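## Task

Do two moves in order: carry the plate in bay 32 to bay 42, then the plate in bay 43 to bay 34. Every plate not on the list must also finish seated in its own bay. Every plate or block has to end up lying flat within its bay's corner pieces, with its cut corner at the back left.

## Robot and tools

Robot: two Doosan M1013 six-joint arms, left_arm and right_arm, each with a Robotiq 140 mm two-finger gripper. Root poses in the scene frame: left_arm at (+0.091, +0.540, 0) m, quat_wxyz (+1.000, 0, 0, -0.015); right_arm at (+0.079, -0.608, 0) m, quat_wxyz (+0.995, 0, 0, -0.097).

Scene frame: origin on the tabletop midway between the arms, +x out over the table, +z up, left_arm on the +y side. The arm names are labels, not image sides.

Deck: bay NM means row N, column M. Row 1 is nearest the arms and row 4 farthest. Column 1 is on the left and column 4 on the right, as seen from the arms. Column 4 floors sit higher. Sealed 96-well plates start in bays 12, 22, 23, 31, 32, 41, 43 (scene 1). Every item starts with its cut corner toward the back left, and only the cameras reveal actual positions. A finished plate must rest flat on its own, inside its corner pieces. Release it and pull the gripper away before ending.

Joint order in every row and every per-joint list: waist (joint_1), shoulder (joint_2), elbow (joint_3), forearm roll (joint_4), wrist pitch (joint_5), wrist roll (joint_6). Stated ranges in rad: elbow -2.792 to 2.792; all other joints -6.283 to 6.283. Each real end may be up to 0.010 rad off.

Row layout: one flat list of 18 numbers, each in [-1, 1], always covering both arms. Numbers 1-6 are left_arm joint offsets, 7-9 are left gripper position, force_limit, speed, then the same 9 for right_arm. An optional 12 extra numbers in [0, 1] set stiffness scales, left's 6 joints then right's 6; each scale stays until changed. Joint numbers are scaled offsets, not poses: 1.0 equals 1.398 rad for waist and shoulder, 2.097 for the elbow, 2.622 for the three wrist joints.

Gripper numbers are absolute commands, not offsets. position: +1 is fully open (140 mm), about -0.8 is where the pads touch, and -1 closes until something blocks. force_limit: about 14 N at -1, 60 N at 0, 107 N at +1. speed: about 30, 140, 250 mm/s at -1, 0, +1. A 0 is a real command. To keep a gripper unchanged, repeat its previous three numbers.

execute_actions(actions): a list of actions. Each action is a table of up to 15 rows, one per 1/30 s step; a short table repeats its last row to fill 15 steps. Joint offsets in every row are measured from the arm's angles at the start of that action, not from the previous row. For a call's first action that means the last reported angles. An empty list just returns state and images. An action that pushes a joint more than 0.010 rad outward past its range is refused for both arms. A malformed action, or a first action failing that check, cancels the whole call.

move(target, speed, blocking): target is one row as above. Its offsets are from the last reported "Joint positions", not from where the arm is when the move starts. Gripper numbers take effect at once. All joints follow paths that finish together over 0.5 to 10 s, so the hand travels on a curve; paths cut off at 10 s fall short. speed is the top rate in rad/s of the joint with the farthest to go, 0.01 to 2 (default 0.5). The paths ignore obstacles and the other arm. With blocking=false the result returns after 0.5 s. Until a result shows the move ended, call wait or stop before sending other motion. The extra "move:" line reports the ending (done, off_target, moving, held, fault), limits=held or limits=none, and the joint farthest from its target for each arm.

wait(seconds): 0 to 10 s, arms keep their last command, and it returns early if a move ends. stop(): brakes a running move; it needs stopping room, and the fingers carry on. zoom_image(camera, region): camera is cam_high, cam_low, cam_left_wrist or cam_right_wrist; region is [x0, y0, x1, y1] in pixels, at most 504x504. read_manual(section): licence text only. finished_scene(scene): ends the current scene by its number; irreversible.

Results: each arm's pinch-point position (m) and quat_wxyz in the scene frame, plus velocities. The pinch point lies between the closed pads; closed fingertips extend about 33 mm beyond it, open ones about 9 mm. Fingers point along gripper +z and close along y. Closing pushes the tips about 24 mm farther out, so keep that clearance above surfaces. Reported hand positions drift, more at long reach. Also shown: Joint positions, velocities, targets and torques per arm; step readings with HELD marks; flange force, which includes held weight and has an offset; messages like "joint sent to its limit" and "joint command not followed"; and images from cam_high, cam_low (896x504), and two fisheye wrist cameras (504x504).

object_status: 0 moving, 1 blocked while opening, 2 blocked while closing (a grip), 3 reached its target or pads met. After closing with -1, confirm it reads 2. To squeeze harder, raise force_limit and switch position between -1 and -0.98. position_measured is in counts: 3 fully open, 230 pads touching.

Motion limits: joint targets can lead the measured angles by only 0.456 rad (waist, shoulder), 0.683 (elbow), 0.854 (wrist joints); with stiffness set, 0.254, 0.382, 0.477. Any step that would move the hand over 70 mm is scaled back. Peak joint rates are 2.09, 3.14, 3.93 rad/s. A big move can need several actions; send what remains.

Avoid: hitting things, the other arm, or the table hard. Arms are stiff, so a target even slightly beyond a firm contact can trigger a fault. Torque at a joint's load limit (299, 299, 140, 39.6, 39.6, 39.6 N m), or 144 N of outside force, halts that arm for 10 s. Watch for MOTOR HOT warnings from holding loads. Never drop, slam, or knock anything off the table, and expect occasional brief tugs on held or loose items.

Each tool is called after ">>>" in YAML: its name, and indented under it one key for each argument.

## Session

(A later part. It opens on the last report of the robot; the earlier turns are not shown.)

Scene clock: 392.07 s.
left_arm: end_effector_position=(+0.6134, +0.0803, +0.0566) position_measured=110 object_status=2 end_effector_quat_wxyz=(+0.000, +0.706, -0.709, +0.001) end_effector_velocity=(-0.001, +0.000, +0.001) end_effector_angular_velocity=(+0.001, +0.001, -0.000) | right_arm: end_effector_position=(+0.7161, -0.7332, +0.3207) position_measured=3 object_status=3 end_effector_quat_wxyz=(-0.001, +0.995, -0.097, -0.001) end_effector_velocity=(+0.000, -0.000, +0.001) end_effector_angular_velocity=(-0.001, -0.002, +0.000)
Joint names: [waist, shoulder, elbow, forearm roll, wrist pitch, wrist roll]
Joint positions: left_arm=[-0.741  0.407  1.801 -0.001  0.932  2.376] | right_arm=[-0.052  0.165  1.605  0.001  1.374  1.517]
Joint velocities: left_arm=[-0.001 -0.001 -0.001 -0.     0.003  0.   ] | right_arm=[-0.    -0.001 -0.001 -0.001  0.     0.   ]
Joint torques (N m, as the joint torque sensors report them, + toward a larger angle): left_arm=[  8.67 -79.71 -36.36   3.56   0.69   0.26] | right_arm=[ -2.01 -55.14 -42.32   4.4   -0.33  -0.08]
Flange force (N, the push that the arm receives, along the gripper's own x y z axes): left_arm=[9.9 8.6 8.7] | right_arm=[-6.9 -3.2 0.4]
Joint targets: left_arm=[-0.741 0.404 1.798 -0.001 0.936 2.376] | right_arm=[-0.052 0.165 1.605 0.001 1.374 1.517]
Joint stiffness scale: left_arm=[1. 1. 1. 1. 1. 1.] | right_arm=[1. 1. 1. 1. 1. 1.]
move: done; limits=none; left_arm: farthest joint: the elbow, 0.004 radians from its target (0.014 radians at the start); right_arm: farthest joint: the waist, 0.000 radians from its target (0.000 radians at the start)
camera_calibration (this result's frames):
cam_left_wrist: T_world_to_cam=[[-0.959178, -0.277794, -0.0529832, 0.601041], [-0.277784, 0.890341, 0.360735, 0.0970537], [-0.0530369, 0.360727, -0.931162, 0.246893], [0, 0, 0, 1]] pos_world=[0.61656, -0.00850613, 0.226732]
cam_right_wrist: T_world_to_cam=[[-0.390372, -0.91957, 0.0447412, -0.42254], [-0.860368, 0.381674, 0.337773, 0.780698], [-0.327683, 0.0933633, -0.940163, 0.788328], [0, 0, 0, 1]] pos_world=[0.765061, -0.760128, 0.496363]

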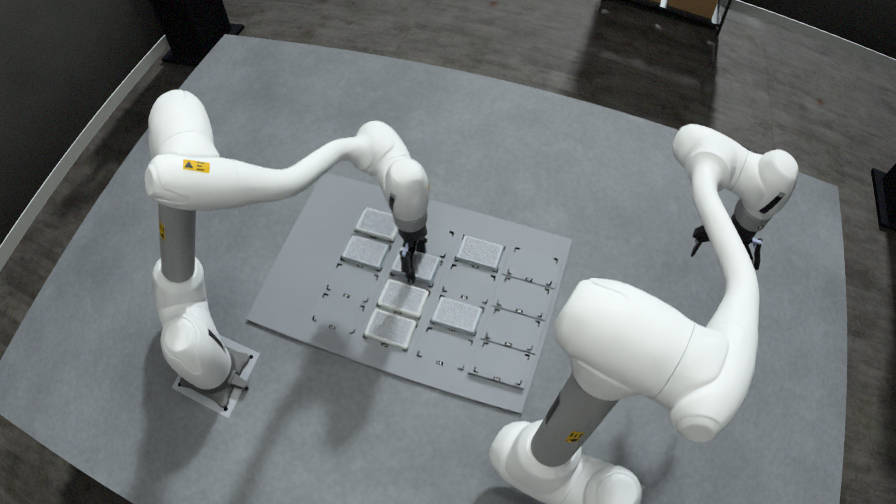

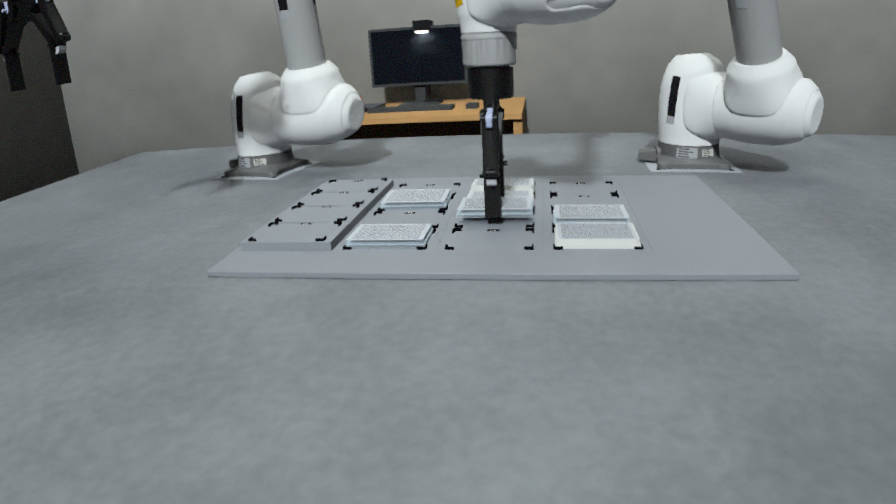

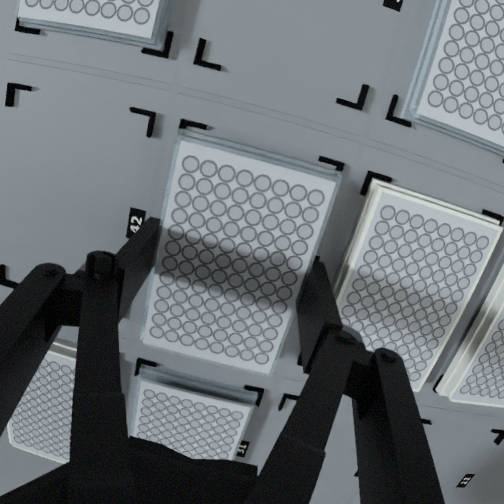

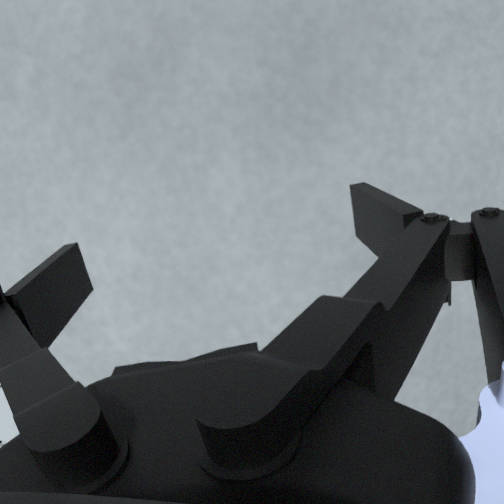

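>>> zoom_image:
  camera: "cam_left_wrist"
  region: [0, 60, 200, 160]

>>> zoom_image:
  camera: "cam_left_wrist"
  region: [170, 100, 400, 215]

>>> zoom_image:
  camera: "cam_low"
  region: [440, 185, 550, 255]

Region (0, 60, 200, 160) of cam_left_wrist's 504x504 image, scaled by 2.520, with more detail than that image has.

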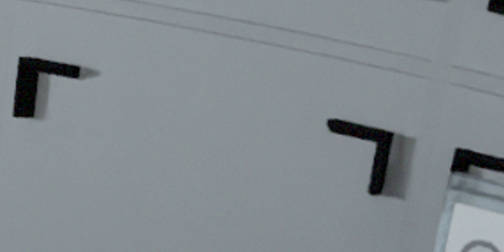

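Region (170, 100, 400, 215) of cam_left_wrist's 504x504 image, scaled by 2.191, with more detail than that image has.

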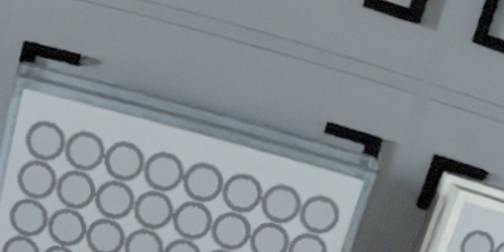

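Region (440, 185, 550, 255) of cam_low's 896x504 image, scaled by 4.582, with more detail than that image has; it fills the top 321 rows of this view, and the rest is white.

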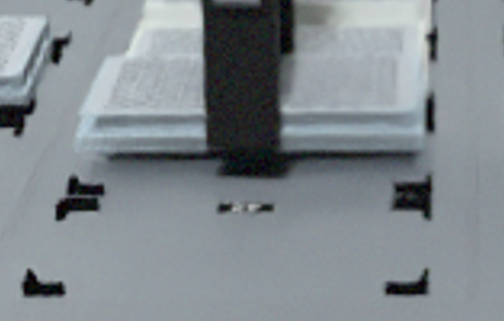

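>>> move:
  target: [0.0715,0.0819,-0.0861,0,0.0269,0.0391,-1,0.2,-0.6, 0,0,0,0,0,0,1,0,0]
  speed: 0.2

Scene clock: 439.23 s.
left_arm: end_effector_position=(+0.7195, +0.0815, +0.0560) position_measured=110 object_status=2 end_effector_quat_wxyz=(+0.000, +0.706, -0.709, +0.001) end_effector_velocity=(+0.001, +0.001, -0.000) end_effector_angular_velocity=(+0.000, +0.000, +0.000) | right_arm: end_effector_position=(+0.7161, -0.7332, +0.3207) position_measured=3 object_status=3 end_effector_quat_wxyz=(-0.001, +0.995, -0.097, -0.001) end_effector_velocity=(+0.000, -0.000, -0.001) end_effector_angular_velocity=(-0.001, +0.001, +0.001)
Joint names: [waist, shoulder, elbow, forearm roll, wrist pitch, wrist roll]
Joint positions: left_arm=[-0.644  0.518  1.625 -0.001  0.998  2.473] | right_arm=[-0.052  0.165  1.605  0.001  1.374  1.517]
Joint velocities: left_arm=[ 0.001  0.001 -0.002  0.     0.001  0.001] | right_arm=[ 0.     0.001 -0.    -0.001  0.    -0.   ]
Joint torques (N m, as the joint torque sensors report them, + toward a larger angle): left_arm=[  5.57 -90.48 -36.68   3.7    0.82   0.09] | right_arm=[ -2.79 -56.68 -42.45   4.63  -0.11  -0.12]
Flange force (N, the push that the arm receives, along the gripper's own x y z axes): left_arm=[6.2 3.6 6.1] | right_arm=[-4.3 -4.5 2.1]
Joint targets: left_arm=[-0.641 0.522 1.621 -0.001 1.002 2.479] | right_arm=[-0.052 0.165 1.605 0.001 1.374 1.517]
Joint stiffness scale: left_arm=[1. 1. 1. 1. 1. 1.] | right_arm=[1. 1. 1. 1. 1. 1.]
move: done; limits=none; left_arm: farthest joint: the wrist roll, 0.006 radians from its target (0.102 radians at the start); right_arm: farthest joint: the waist, 0.000 radians from its target (0.000 radians at the start)
camera_calibration (this result's frames):
cam_left_wrist: T_world_to_cam=[[-0.959103, -0.278087, -0.0528059, 0.703092], [-0.277968, 0.890115, 0.361148, 0.125819], [-0.0534274, 0.361057, -0.931012, 0.251811], [0, 0, 0, 1]] pos_world=[0.722765, -0.00739094, 0.226128]
cam_right_wrist: T_world_to_cam=[[-0.390372, -0.919569, 0.0447411, -0.42254], [-0.860368, 0.381674, 0.337773, 0.780698], [-0.327683, 0.0933634, -0.940164, 0.788328], [0, 0, 0, 1]] pos_world=[0.765061, -0.760128, 0.496363]

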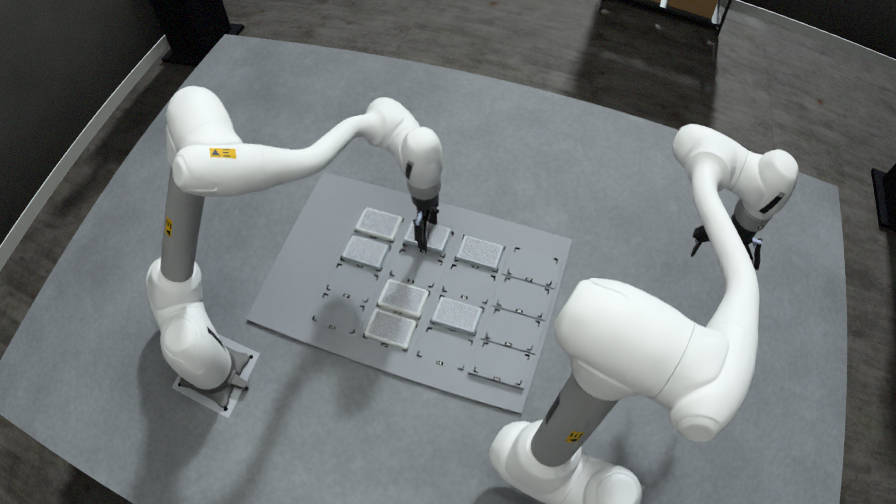

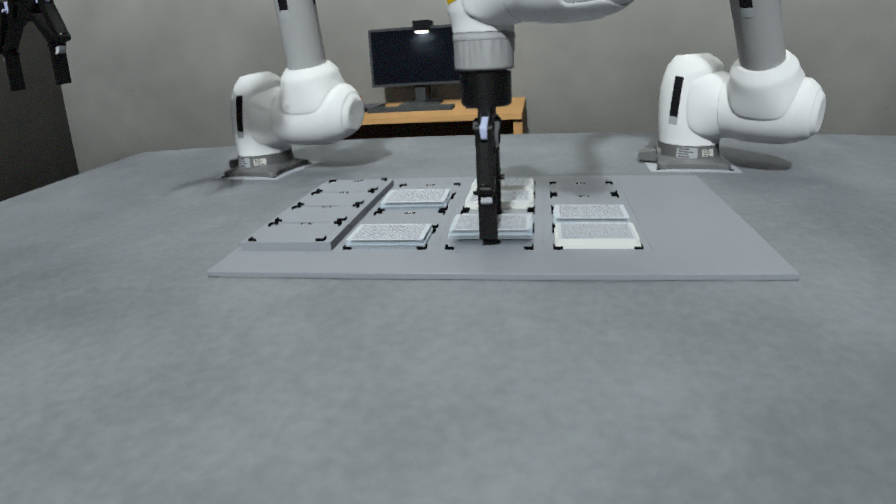

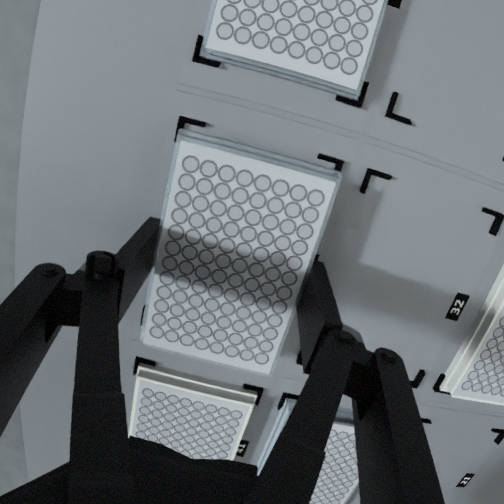

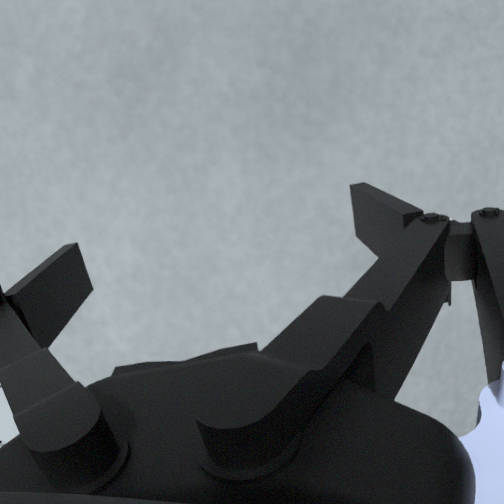

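>>> zoom_image:
  camera: "cam_left_wrist"
  region: [170, 100, 400, 215]

>>> zoom_image:
  camera: "cam_low"
  region: [435, 195, 555, 260]

Region (170, 100, 400, 215) of cam_left_wrist's 504x504 image, scaled by 2.191, with more detail than that image has.

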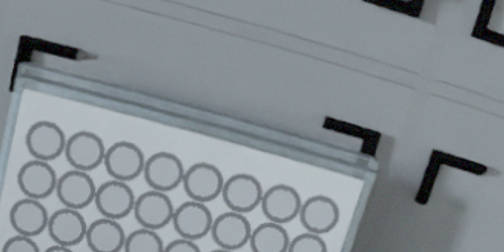

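Region (435, 195, 555, 260) of cam_low's 896x504 image, scaled by 4.200, with more detail than that image has; it fills the top 273 rows of this view, and the rest is white.

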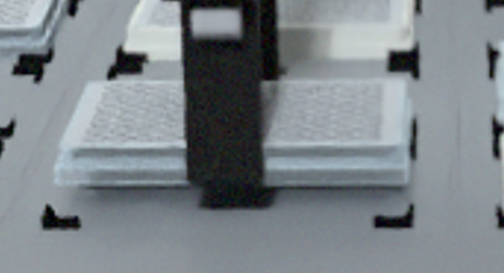

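>>> move:
  target: [-0.0026,0.0096,0.0025,0,-0.0057,0,-1,0.2,-0.6, 0,0,0,0,0,0,1,0,0]
  speed: 0.03

Scene clock: 472.70 s.
left_arm: end_effector_position=(+0.7205, +0.0804, +0.0475) position_measured=110 object_status=2 end_effector_quat_wxyz=(+0.000, +0.705, -0.709, -0.000) end_effector_velocity=(+0.001, -0.001, -0.001) end_effector_angular_velocity=(-0.001, -0.001, -0.001) | right_arm: end_effector_position=(+0.7161, -0.7332, +0.3207) position_measured=3 object_status=3 end_effector_quat_wxyz=(-0.001, +0.995, -0.097, -0.001) end_effector_velocity=(+0.000, +0.000, +0.000) end_effector_angular_velocity=(-0.001, +0.000, +0.001)
Joint names: [waist, shoulder, elbow, forearm roll, wrist pitch, wrist roll]
Joint positions: left_arm=[-0.645  0.528  1.626 -0.001  0.987  2.473] | right_arm=[-0.052  0.165  1.605  0.001  1.374  1.517]
Joint velocities: left_arm=[-0.001  0.002 -0.001  0.    -0.003  0.   ] | right_arm=[ 0.001  0.    -0.    -0.001 -0.     0.   ]
Joint torques (N m, as the joint torque sensors report them, + toward a larger angle): left_arm=[  8.43 -90.34 -37.11   3.55   0.52   0.15] | right_arm=[ -3.51 -55.91 -42.44   4.48  -0.25  -0.07]
Flange force (N, the push that the arm receives, along the gripper's own x y z axes): left_arm=[8.3 8.0 5.1] | right_arm=[-5.7 -5.7 1.3]
Joint targets: left_arm=[-0.648 0.532 1.630 -0.001 0.983 2.473] | right_arm=[-0.052 0.165 1.605 0.001 1.374 1.517]
Joint stiffness scale: left_arm=[1. 1. 1. 1. 1. 1.] | right_arm=[1. 1. 1. 1. 1. 1.]
move: done; limits=none; left_arm: farthest joint: the elbow, 0.004 radians from its target (0.006 radians at the start); right_arm: farthest joint: the waist, 0.000 radians from its target (0.000 radians at the start)
camera_calibration (this result's frames):
cam_left_wrist: T_world_to_cam=[[-0.959269, -0.27764, -0.0521465, 0.703372], [-0.277265, 0.889972, 0.362042, 0.129592], [-0.0541086, 0.361754, -0.930702, 0.244771], [0, 0, 0, 1]] pos_world=[0.723898, -0.00859552, 0.217569]
cam_right_wrist: T_world_to_cam=[[-0.390372, -0.919569, 0.0447411, -0.42254], [-0.860368, 0.381674, 0.337773, 0.780698], [-0.327683, 0.0933634, -0.940163, 0.788328], [0, 0, 0, 1]] pos_world=[0.765061, -0.760128, 0.496363]

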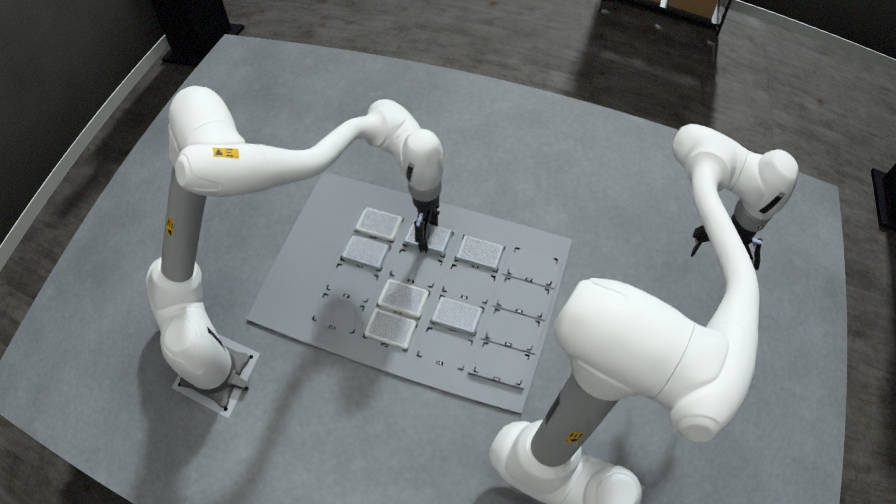

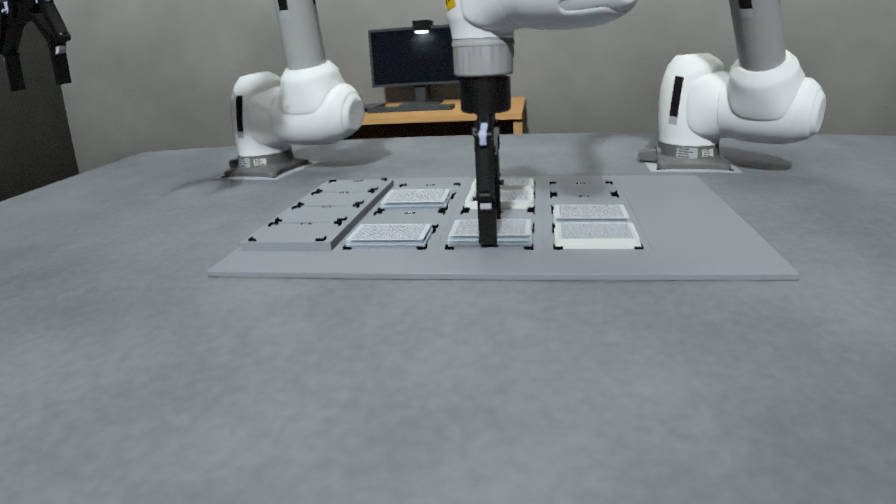

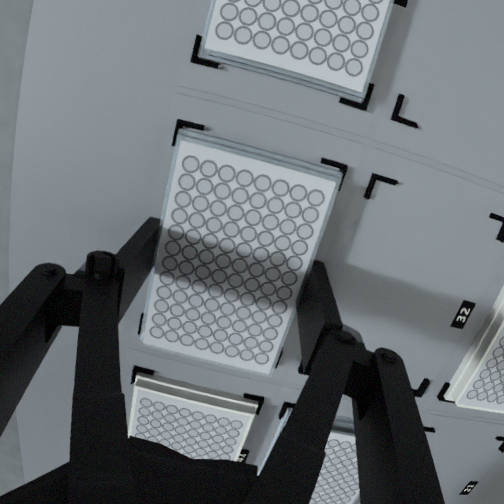

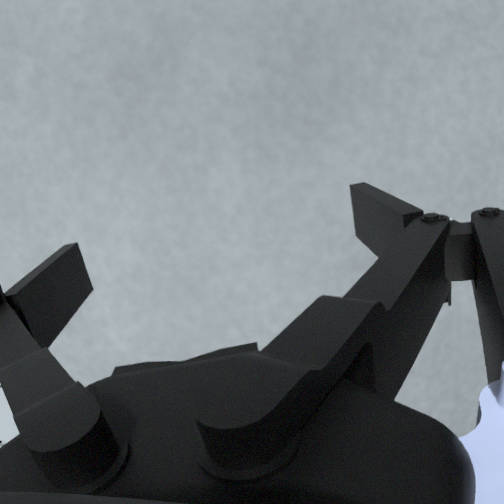

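>>> zoom_image:
  camera: "cam_left_wrist"
  region: [165, 105, 365, 205]

>>> zoom_image:
  camera: "cam_left_wrist"
  region: [120, 300, 300, 390]

>>> zoom_image:
  camera: "cam_low"
  region: [435, 205, 545, 260]

Region (165, 105, 365, 205) of cam_left_wrist's 504x504 image, scaled by 2.520, with more detail than that image has.

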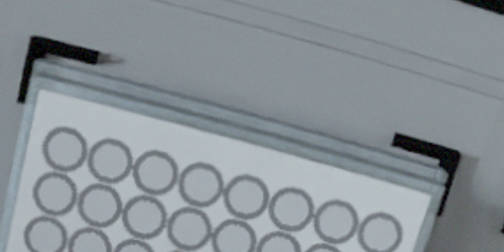

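Region (120, 300, 300, 390) of cam_left_wrist's 504x504 image, scaled by 2.800, with more detail than that image has.

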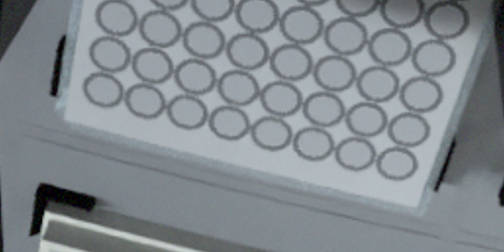

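Region (435, 205, 545, 260) of cam_low's 896x504 image, scaled by 4.582, with more detail than that image has.

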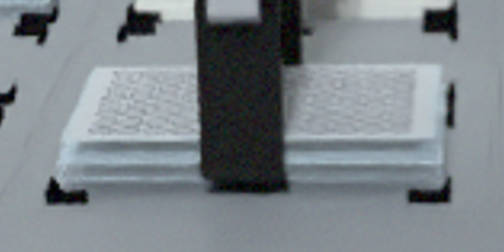

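>>> move:
  target: [-0.0026,0.0064,0.0033,0,-0.0047,0,-1,0.2,-0.6, 0,0,0,0,0,0,1,0,0]
  speed: 0.02

Scene clock: 491.97 s.
left_arm: end_effector_position=(+0.7204, +0.0803, +0.0417) position_measured=110 object_status=2 end_effector_quat_wxyz=(+0.000, +0.705, -0.709, -0.000) end_effector_velocity=(-0.001, -0.002, -0.001) end_effector_angular_velocity=(-0.000, -0.001, -0.003) | right_arm: end_effector_position=(+0.7161, -0.7332, +0.3207) position_measured=3 object_status=3 end_effector_quat_wxyz=(-0.001, +0.995, -0.097, -0.001) end_effector_velocity=(+0.000, +0.000, +0.001) end_effector_angular_velocity=(+0.001, -0.001, -0.001)
Joint names: [waist, shoulder, elbow, forearm roll, wrist pitch, wrist roll]
Joint positions: left_arm=[-0.645  0.534  1.629 -0.001  0.98   2.473] | right_arm=[-0.052  0.165  1.605  0.001  1.374  1.517]
Joint velocities: left_arm=[-0.002  0.001  0.     0.    -0.002  0.   ] | right_arm=[-0.001 -0.    -0.001  0.002 -0.     0.   ]
Joint torques (N m, as the joint torque sensors report them, + toward a larger angle): left_arm=[  8.4  -92.46 -37.04   3.69   0.25   0.27] | right_arm=[ -4.06 -55.35 -42.52   4.42  -0.16  -0.12]
Flange force (N, the push that the arm receives, along the gripper's own x y z axes): left_arm=[9.7 6.1 6.5] | right_arm=[-7.0 -6.6 1.2]
Joint targets: left_arm=[-0.648 0.537 1.633 -0.001 0.975 2.473] | right_arm=[-0.052 0.165 1.605 0.001 1.374 1.517]
Joint stiffness scale: left_arm=[1. 1. 1. 1. 1. 1.] | right_arm=[1. 1. 1. 1. 1. 1.]
move: done; limits=none; left_arm: farthest joint: the wrist pitch, 0.005 radians from its target (0.012 radians at the start); right_arm: farthest joint: the waist, 0.000 radians from its target (0.000 radians at the start)
camera_calibration (this result's frames):
cam_left_wrist: T_world_to_cam=[[-0.959378, -0.277361, -0.0516215, 0.702919], [-0.276775, 0.889835, 0.362752, 0.1314], [-0.0546787, 0.362304, -0.930455, 0.239785], [0, 0, 0, 1]] pos_world=[0.723844, -0.00883712, 0.211729]
cam_right_wrist: T_world_to_cam=[[-0.390372, -0.919569, 0.0447411, -0.42254], [-0.860368, 0.381674, 0.337773, 0.780698], [-0.327683, 0.0933634, -0.940163, 0.788328], [0, 0, 0, 1]] pos_world=[0.765061, -0.760128, 0.496363]

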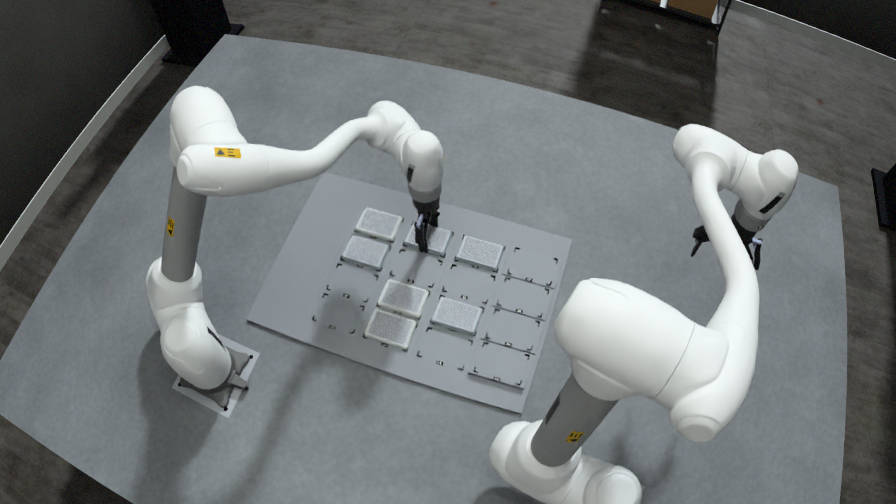

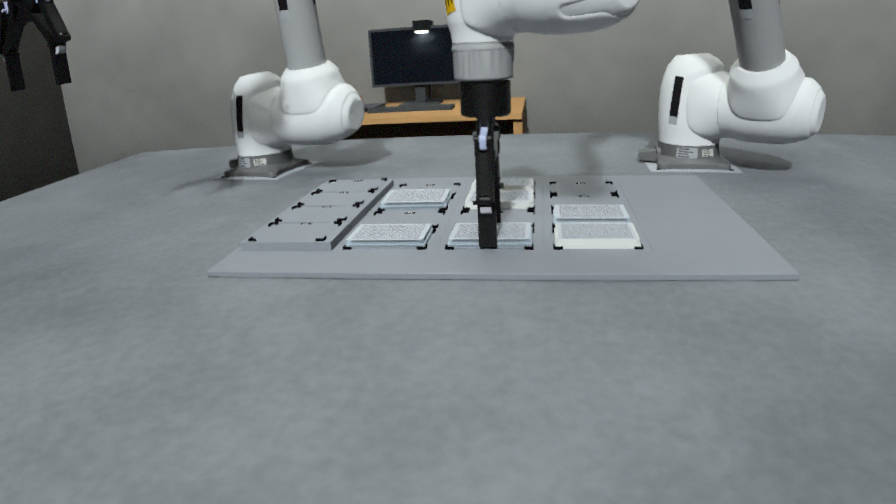

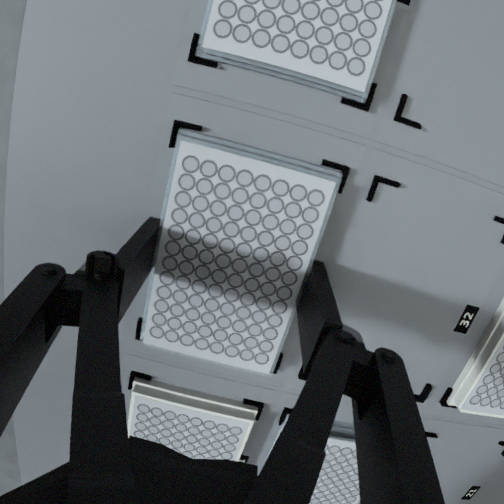

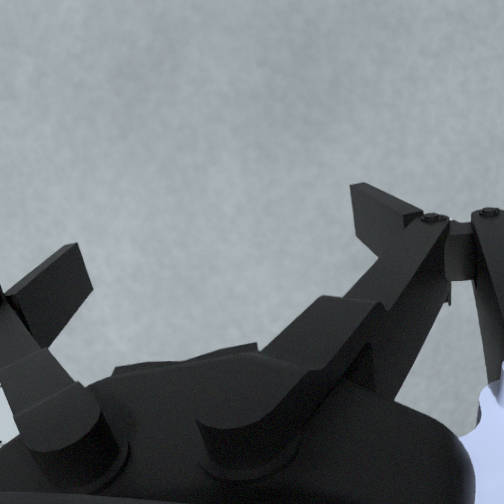

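>>> zoom_image:
  camera: "cam_left_wrist"
  region: [165, 105, 365, 205]

>>> zoom_image:
  camera: "cam_low"
  region: [435, 205, 545, 260]

Region (165, 105, 365, 205) of cam_left_wrist's 504x504 image, scaled by 2.520, with more detail than that image has.

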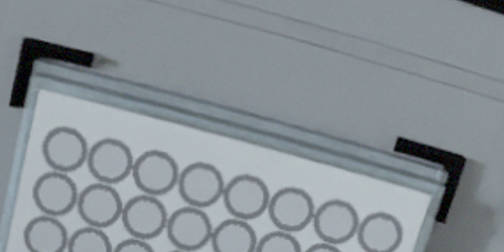

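Region (435, 205, 545, 260) of cam_low's 896x504 image, scaled by 4.582, with more detail than that image has.

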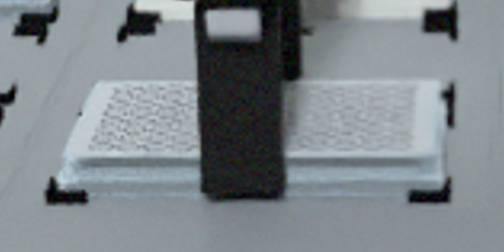

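>>> execute_actions:
  actions:
    - [[0,0,0,0,0,0,0.55,0.2,-0.3, 0,0,0,0,0,0,1,0,0]]

Scene clock: 511.53 s.
left_arm: end_effector_position=(+0.7204, +0.0803, +0.0416) position_measured=59 object_status=0 end_effector_quat_wxyz=(+0.000, +0.705, -0.709, -0.000) end_effector_velocity=(+0.000, +0.001, -0.000) end_effector_angular_velocity=(+0.001, +0.000, +0.000) | right_arm: end_effector_position=(+0.7161, -0.7332, +0.3207) position_measured=3 object_status=3 end_effector_quat_wxyz=(-0.001, +0.995, -0.097, -0.001) end_effector_velocity=(+0.001, -0.000, +0.001) end_effector_angular_velocity=(-0.001, -0.001, +0.000)
Joint names: [waist, shoulder, elbow, forearm roll, wrist pitch, wrist roll]
Joint positions: left_arm=[-0.645  0.534  1.629 -0.001  0.979  2.473] | right_arm=[-0.052  0.165  1.605  0.001  1.374  1.517]
Joint velocities: left_arm=[0.001 0.    0.001 0.    0.    0.   ] | right_arm=[ 0.     0.    -0.001 -0.     0.    -0.   ]
Joint torques (N m, as the joint torque sensors report them, + toward a larger angle): left_arm=[  7.54 -91.55 -36.87   3.69   0.61   0.39] | right_arm=[ -0.5  -56.56 -42.34   4.48  -0.23   0.07]
Flange force (N, the push that the arm receives, along the gripper's own x y z axes): left_arm=[8.1 6.3 6.4] | right_arm=[-4.8 -0.6 1.3]
Joint targets: left_arm=[-0.645 0.534 1.629 -0.001 0.980 2.473] | right_arm=[-0.052 0.165 1.605 0.001 1.374 1.517]
Joint stiffness scale: left_arm=[1. 1. 1. 1. 1. 1.] | right_arm=[1. 1. 1. 1. 1. 1.]
Step readings (joint positions):
0: left_arm=[-0.645 0.534 1.629 -0.001 0.979 2.473] | right_arm=[-0.052 0.165 1.605 0.001 1.374 1.517]
1: left_arm=[-0.645 0.534 1.629 -0.001 0.979 2.473] | right_arm=[-0.052 0.165 1.605 0.001 1.374 1.517]
2: left_arm=[-0.645 0.534 1.629 -0.001 0.979 2.473] | right_arm=[-0.052 0.165 1.605 0.001 1.374 1.517]
4: left_arm=[-0.645 0.534 1.629 -0.001 0.979 2.473] | right_arm=[-0.052 0.165 1.605 0.001 1.374 1.517]
8: left_arm=[-0.645 0.534 1.629 -0.001 0.979 2.473] | right_arm=[-0.052 0.165 1.605 0.001 1.374 1.517]
15: Joint positions above
camera_calibration (this result's frames):
cam_left_wrist: T_world_to_cam=[[-0.959381, -0.277341, -0.0516725, 0.702918], [-0.276779, 0.889862, 0.362684, 0.13148], [-0.054606, 0.362254, -0.930478, 0.239639], [0, 0, 0, 1]] pos_world=[0.723842, -0.00886097, 0.211615]
cam_right_wrist: T_world_to_cam=[[-0.390372, -0.91957, 0.0447411, -0.42254], [-0.860368, 0.381674, 0.337774, 0.780698], [-0.327683, 0.0933634, -0.940163, 0.788328], [0, 0, 0, 1]] pos_world=[0.765061, -0.760128, 0.496363]

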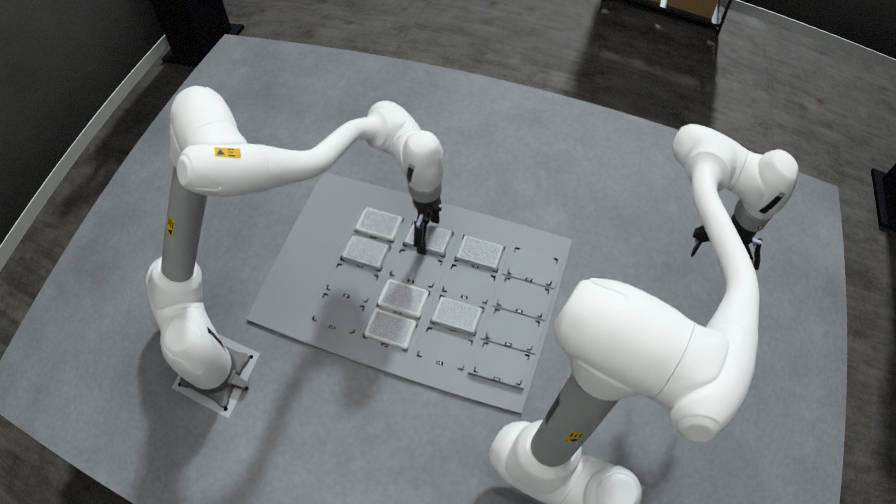

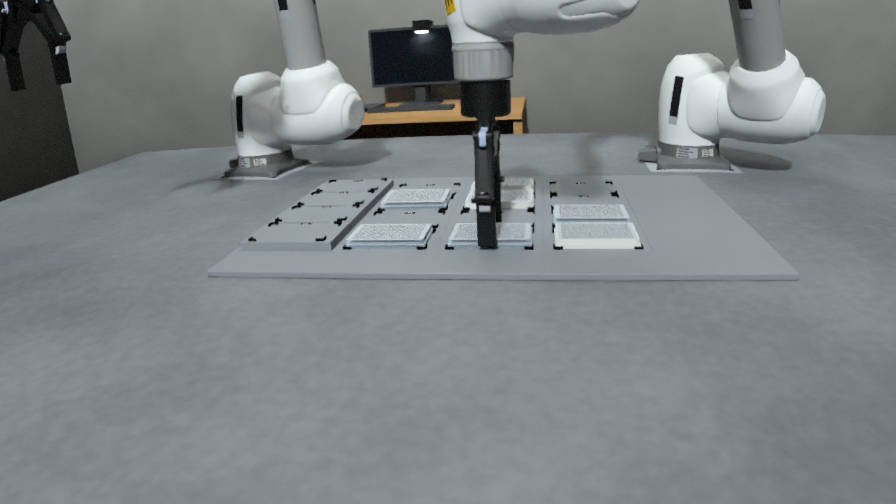

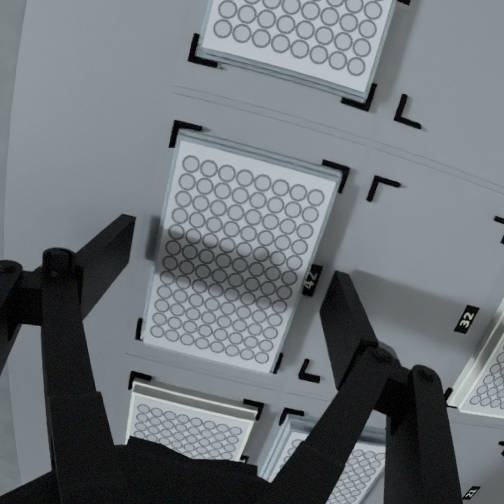

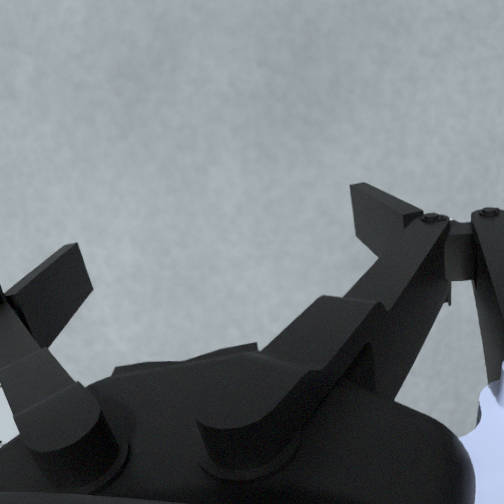

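>>> move:
  target: [-0.1057,0.1070,-0.1240,0,0.0436,-0.0573,0.55,0.2,-0.3, 0,0,0,0,0,0,1,0,0]
  speed: 0.22

Scene clock: 532.27 s.
left_arm: end_effector_position=(+0.7200, -0.0829, +0.0427) position_measured=59 object_status=3 end_effector_quat_wxyz=(+0.000, +0.705, -0.709, -0.000) end_effector_velocity=(+0.001, -0.000, +0.001) end_effector_angular_velocity=(-0.001, +0.000, +0.004) | right_arm: end_effector_position=(+0.7161, -0.7332, +0.3207) position_measured=3 object_status=3 end_effector_quat_wxyz=(-0.001, +0.995, -0.097, -0.001) end_effector_velocity=(-0.001, +0.001, -0.001) end_effector_angular_velocity=(+0.000, +0.002, +0.000)
Joint names: [waist, shoulder, elbow, forearm roll, wrist pitch, wrist roll]
Joint positions: left_arm=[-0.789  0.68   1.373 -0.001  1.089  2.329] | right_arm=[-0.052  0.165  1.605  0.001  1.374  1.517]
Joint velocities: left_arm=[ 0.001  0.001 -0.003 -0.001  0.001 -0.002] | right_arm=[ 0.001 -0.     0.003 -0.     0.     0.   ]
Joint torques (N m, as the joint torque sensors report them, + toward a larger angle): left_arm=[   5.17 -105.5   -39.74    3.97    0.53    0.56] | right_arm=[ -2.12 -56.37 -42.66   4.49  -0.16   0.05]
Flange force (N, the push that the arm receives, along the gripper's own x y z axes): left_arm=[1.5 6.1 5.1] | right_arm=[-6.0 -3.4 2.2]
Joint targets: left_arm=[-0.793 0.683 1.369 -0.001 1.094 2.322] | right_arm=[-0.052 0.165 1.605 0.001 1.374 1.517]
Joint stiffness scale: left_arm=[1. 1. 1. 1. 1. 1.] | right_arm=[1. 1. 1. 1. 1. 1.]
move: done; limits=none; left_arm: farthest joint: the wrist roll, 0.006 radians from its target (0.150 radians at the start); right_arm: farthest joint: the waist, 0.000 radians from its target (0.000 radians at the start)
camera_calibration (this result's frames):
cam_left_wrist: T_world_to_cam=[[-0.959557, -0.276726, -0.0517013, 0.657554], [-0.276213, 0.89, 0.362775, 0.275737], [-0.0543752, 0.362384, -0.930441, 0.299597], [0, 0, 0, 1]] pos_world=[0.723413, -0.172013, 0.212723]
cam_right_wrist: T_world_to_cam=[[-0.390372, -0.91957, 0.0447412, -0.42254], [-0.860368, 0.381674, 0.337773, 0.780698], [-0.327683, 0.0933633, -0.940163, 0.788328], [0, 0, 0, 1]] pos_world=[0.765061, -0.760128, 0.496363]

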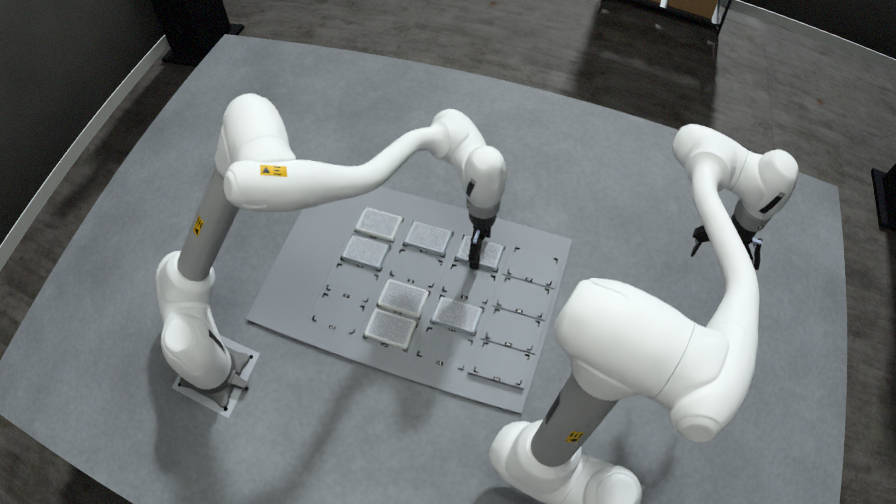

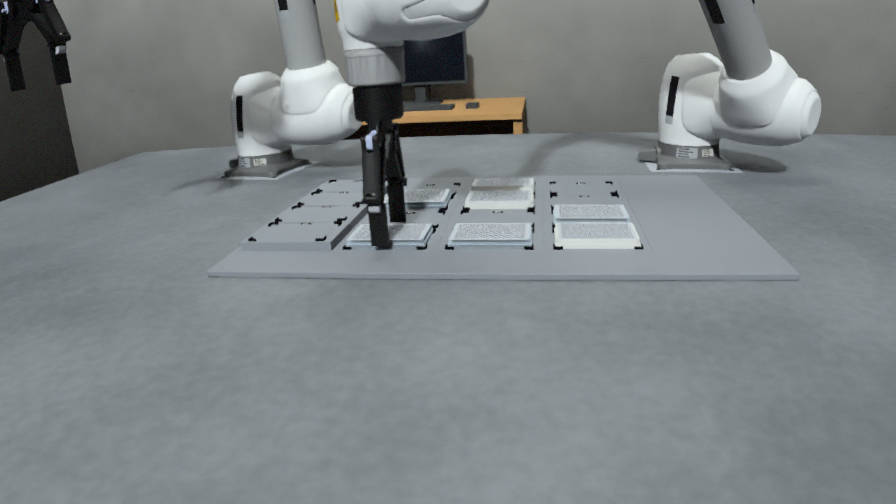

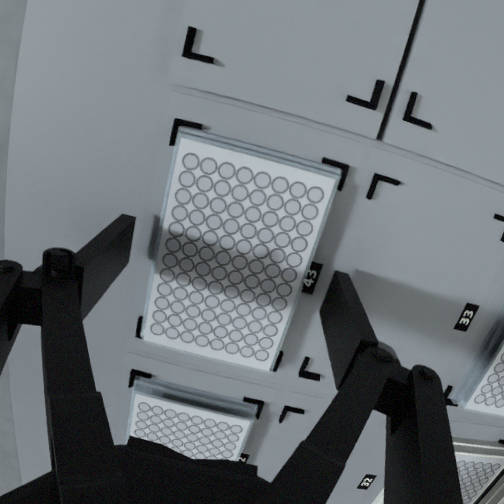

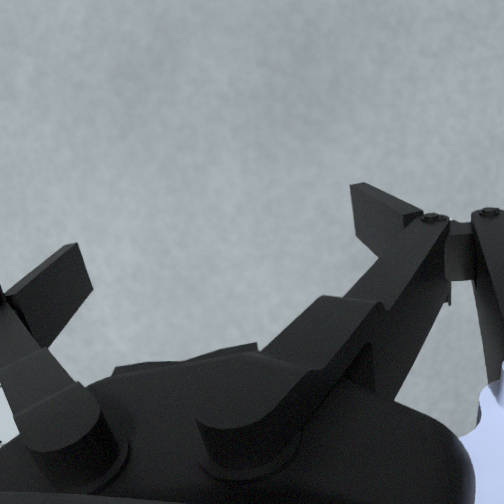

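>>> zoom_image:
  camera: "cam_left_wrist"
  region: [165, 105, 365, 205]

>>> zoom_image:
  camera: "cam_low"
  region: [335, 205, 545, 260]

Region (165, 105, 365, 205) of cam_left_wrist's 504x504 image, scaled by 2.520, with more detail than that image has.

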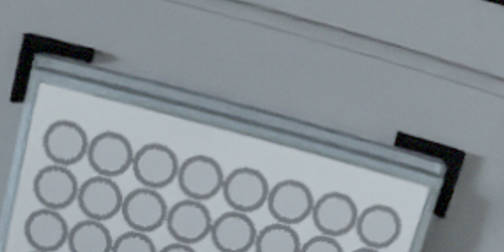

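Region (335, 205, 545, 260) of cam_low's 896x504 image, scaled by 2.400, with more detail than that image has; it fills the top 132 rows of this view, and the rest is white.

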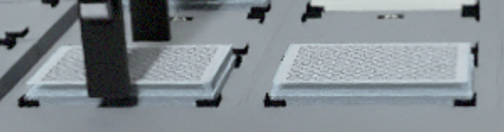

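>>> execute_actions:
  actions:
    - [[0,0,0,0,0,0,-1,0.2,-0.4, 0,0,0,0,0,0,1,0,0]]

Scene clock: 542.47 s.
left_arm: end_effector_position=(+0.7201, -0.0831, +0.0432) position_measured=111 object_status=0 end_effector_quat_wxyz=(+0.000, +0.705, -0.709, -0.000) end_effector_velocity=(-0.000, -0.000, +0.000) end_effector_angular_velocity=(-0.000, +0.000, +0.000) | right_arm: end_effector_position=(+0.7161, -0.7332, +0.3207) position_measured=3 object_status=3 end_effector_quat_wxyz=(-0.001, +0.995, -0.097, -0.001) end_effector_velocity=(-0.000, +0.000, -0.001) end_effector_angular_velocity=(+0.001, +0.001, -0.000)
Joint names: [waist, shoulder, elbow, forearm roll, wrist pitch, wrist roll]
Joint positions: left_arm=[-0.789  0.68   1.373 -0.001  1.089  2.329] | right_arm=[-0.052  0.165  1.605  0.001  1.374  1.517]
Joint velocities: left_arm=[ 0. -0. -0. -0.  0. -0.] | right_arm=[-0.    -0.     0.001  0.001  0.     0.   ]
Joint torques (N m, as the joint torque sensors report them, + toward a larger angle): left_arm=[  5.07 -90.1  -31.44   3.56  -0.28   0.12] | right_arm=[ -1.44 -57.23 -42.31   4.6   -0.32  -0.04]
Flange force (N, the push that the arm receives, along the gripper's own x y z axes): left_arm=[1.6 5.9 -13.0] | right_arm=[-3.4 -2.2 1.2]
Joint targets: left_arm=[-0.789 0.680 1.373 -0.001 1.089 2.329] | right_arm=[-0.052 0.165 1.605 0.001 1.374 1.517]
Joint stiffness scale: left_arm=[1. 1. 1. 1. 1. 1.] | right_arm=[1. 1. 1. 1. 1. 1.]
Step readings (joint positions):
0: left_arm=[-0.789 0.680 1.373 -0.001 1.089 2.329] | right_arm=[-0.052 0.165 1.605 0.001 1.374 1.517]
1: left_arm=[-0.789 0.680 1.373 -0.001 1.089 2.329] | right_arm=[-0.052 0.165 1.605 0.001 1.374 1.517]
2: left_arm=[-0.789 0.680 1.373 -0.001 1.089 2.329] | right_arm=[-0.052 0.165 1.605 0.001 1.374 1.517]
4: left_arm=[-0.789 0.680 1.373 -0.001 1.089 2.329] | right_arm=[-0.052 0.165 1.605 0.001 1.374 1.517]
8: left_arm=[-0.789 0.680 1.373 -0.001 1.089 2.329] | right_arm=[-0.052 0.165 1.605 0.001 1.374 1.517]
15: Joint positions above
camera_calibration (this result's frames):
cam_left_wrist: T_world_to_cam=[[-0.959505, -0.276859, -0.0519519, 0.657585], [-0.276454, 0.890114, 0.362312, 0.275972], [-0.0540661, 0.362002, -0.930608, 0.299874], [0, 0, 0, 1]] pos_world=[0.723463, -0.172143, 0.21324]
cam_right_wrist: T_world_to_cam=[[-0.390372, -0.91957, 0.0447412, -0.42254], [-0.860369, 0.381674, 0.337773, 0.780698], [-0.327683, 0.0933632, -0.940164, 0.788328], [0, 0, 0, 1]] pos_world=[0.765061, -0.760128, 0.496363]

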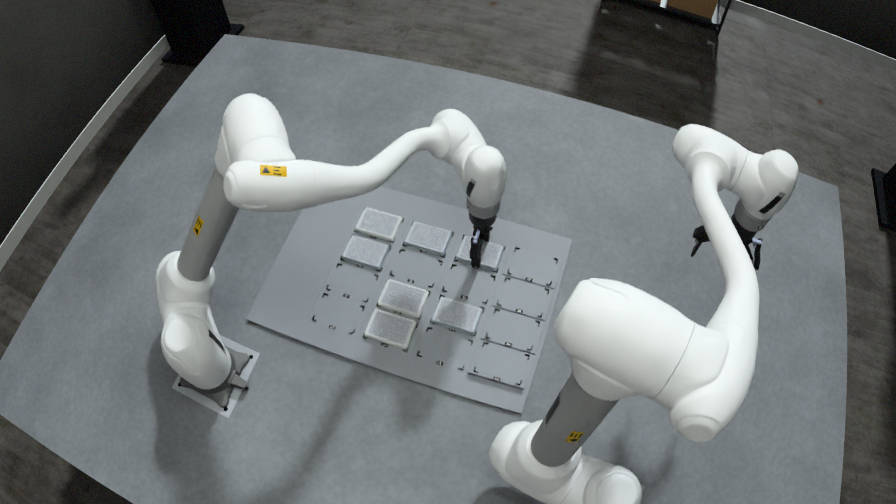

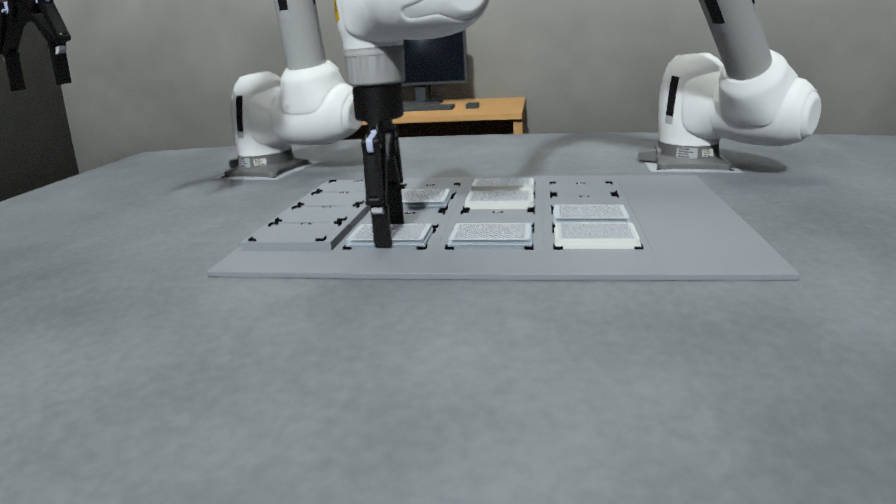

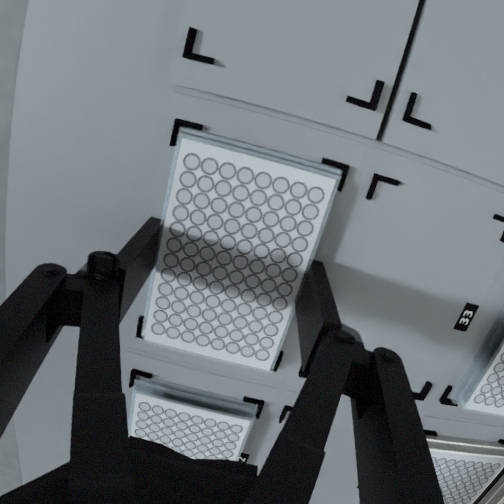

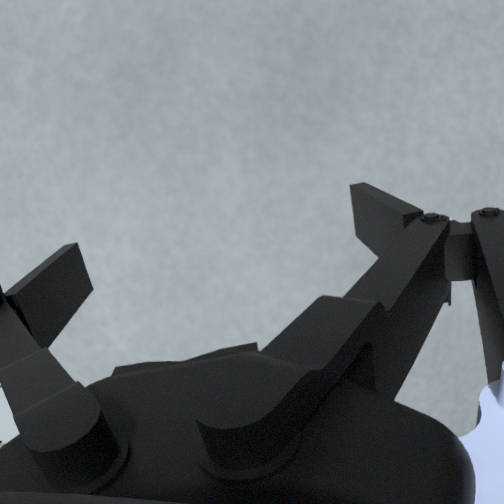

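>>> zoom_image:
  camera: "cam_left_wrist"
  region: [165, 105, 365, 205]

>>> zoom_image:
  camera: "cam_left_wrist"
  region: [165, 10, 445, 150]

Region (165, 105, 365, 205) of cam_left_wrist's 504x504 image, scaled by 2.520, with more detail than that image has.

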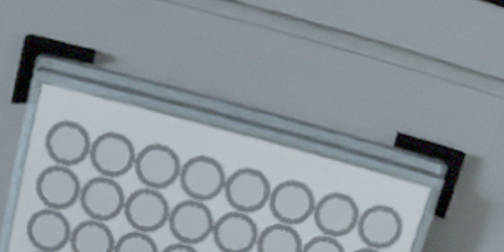

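Region (165, 10, 445, 150) of cam_left_wrist's 504x504 image, scaled by 1.800, with more detail than that image has.

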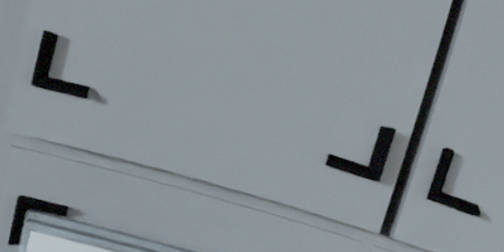

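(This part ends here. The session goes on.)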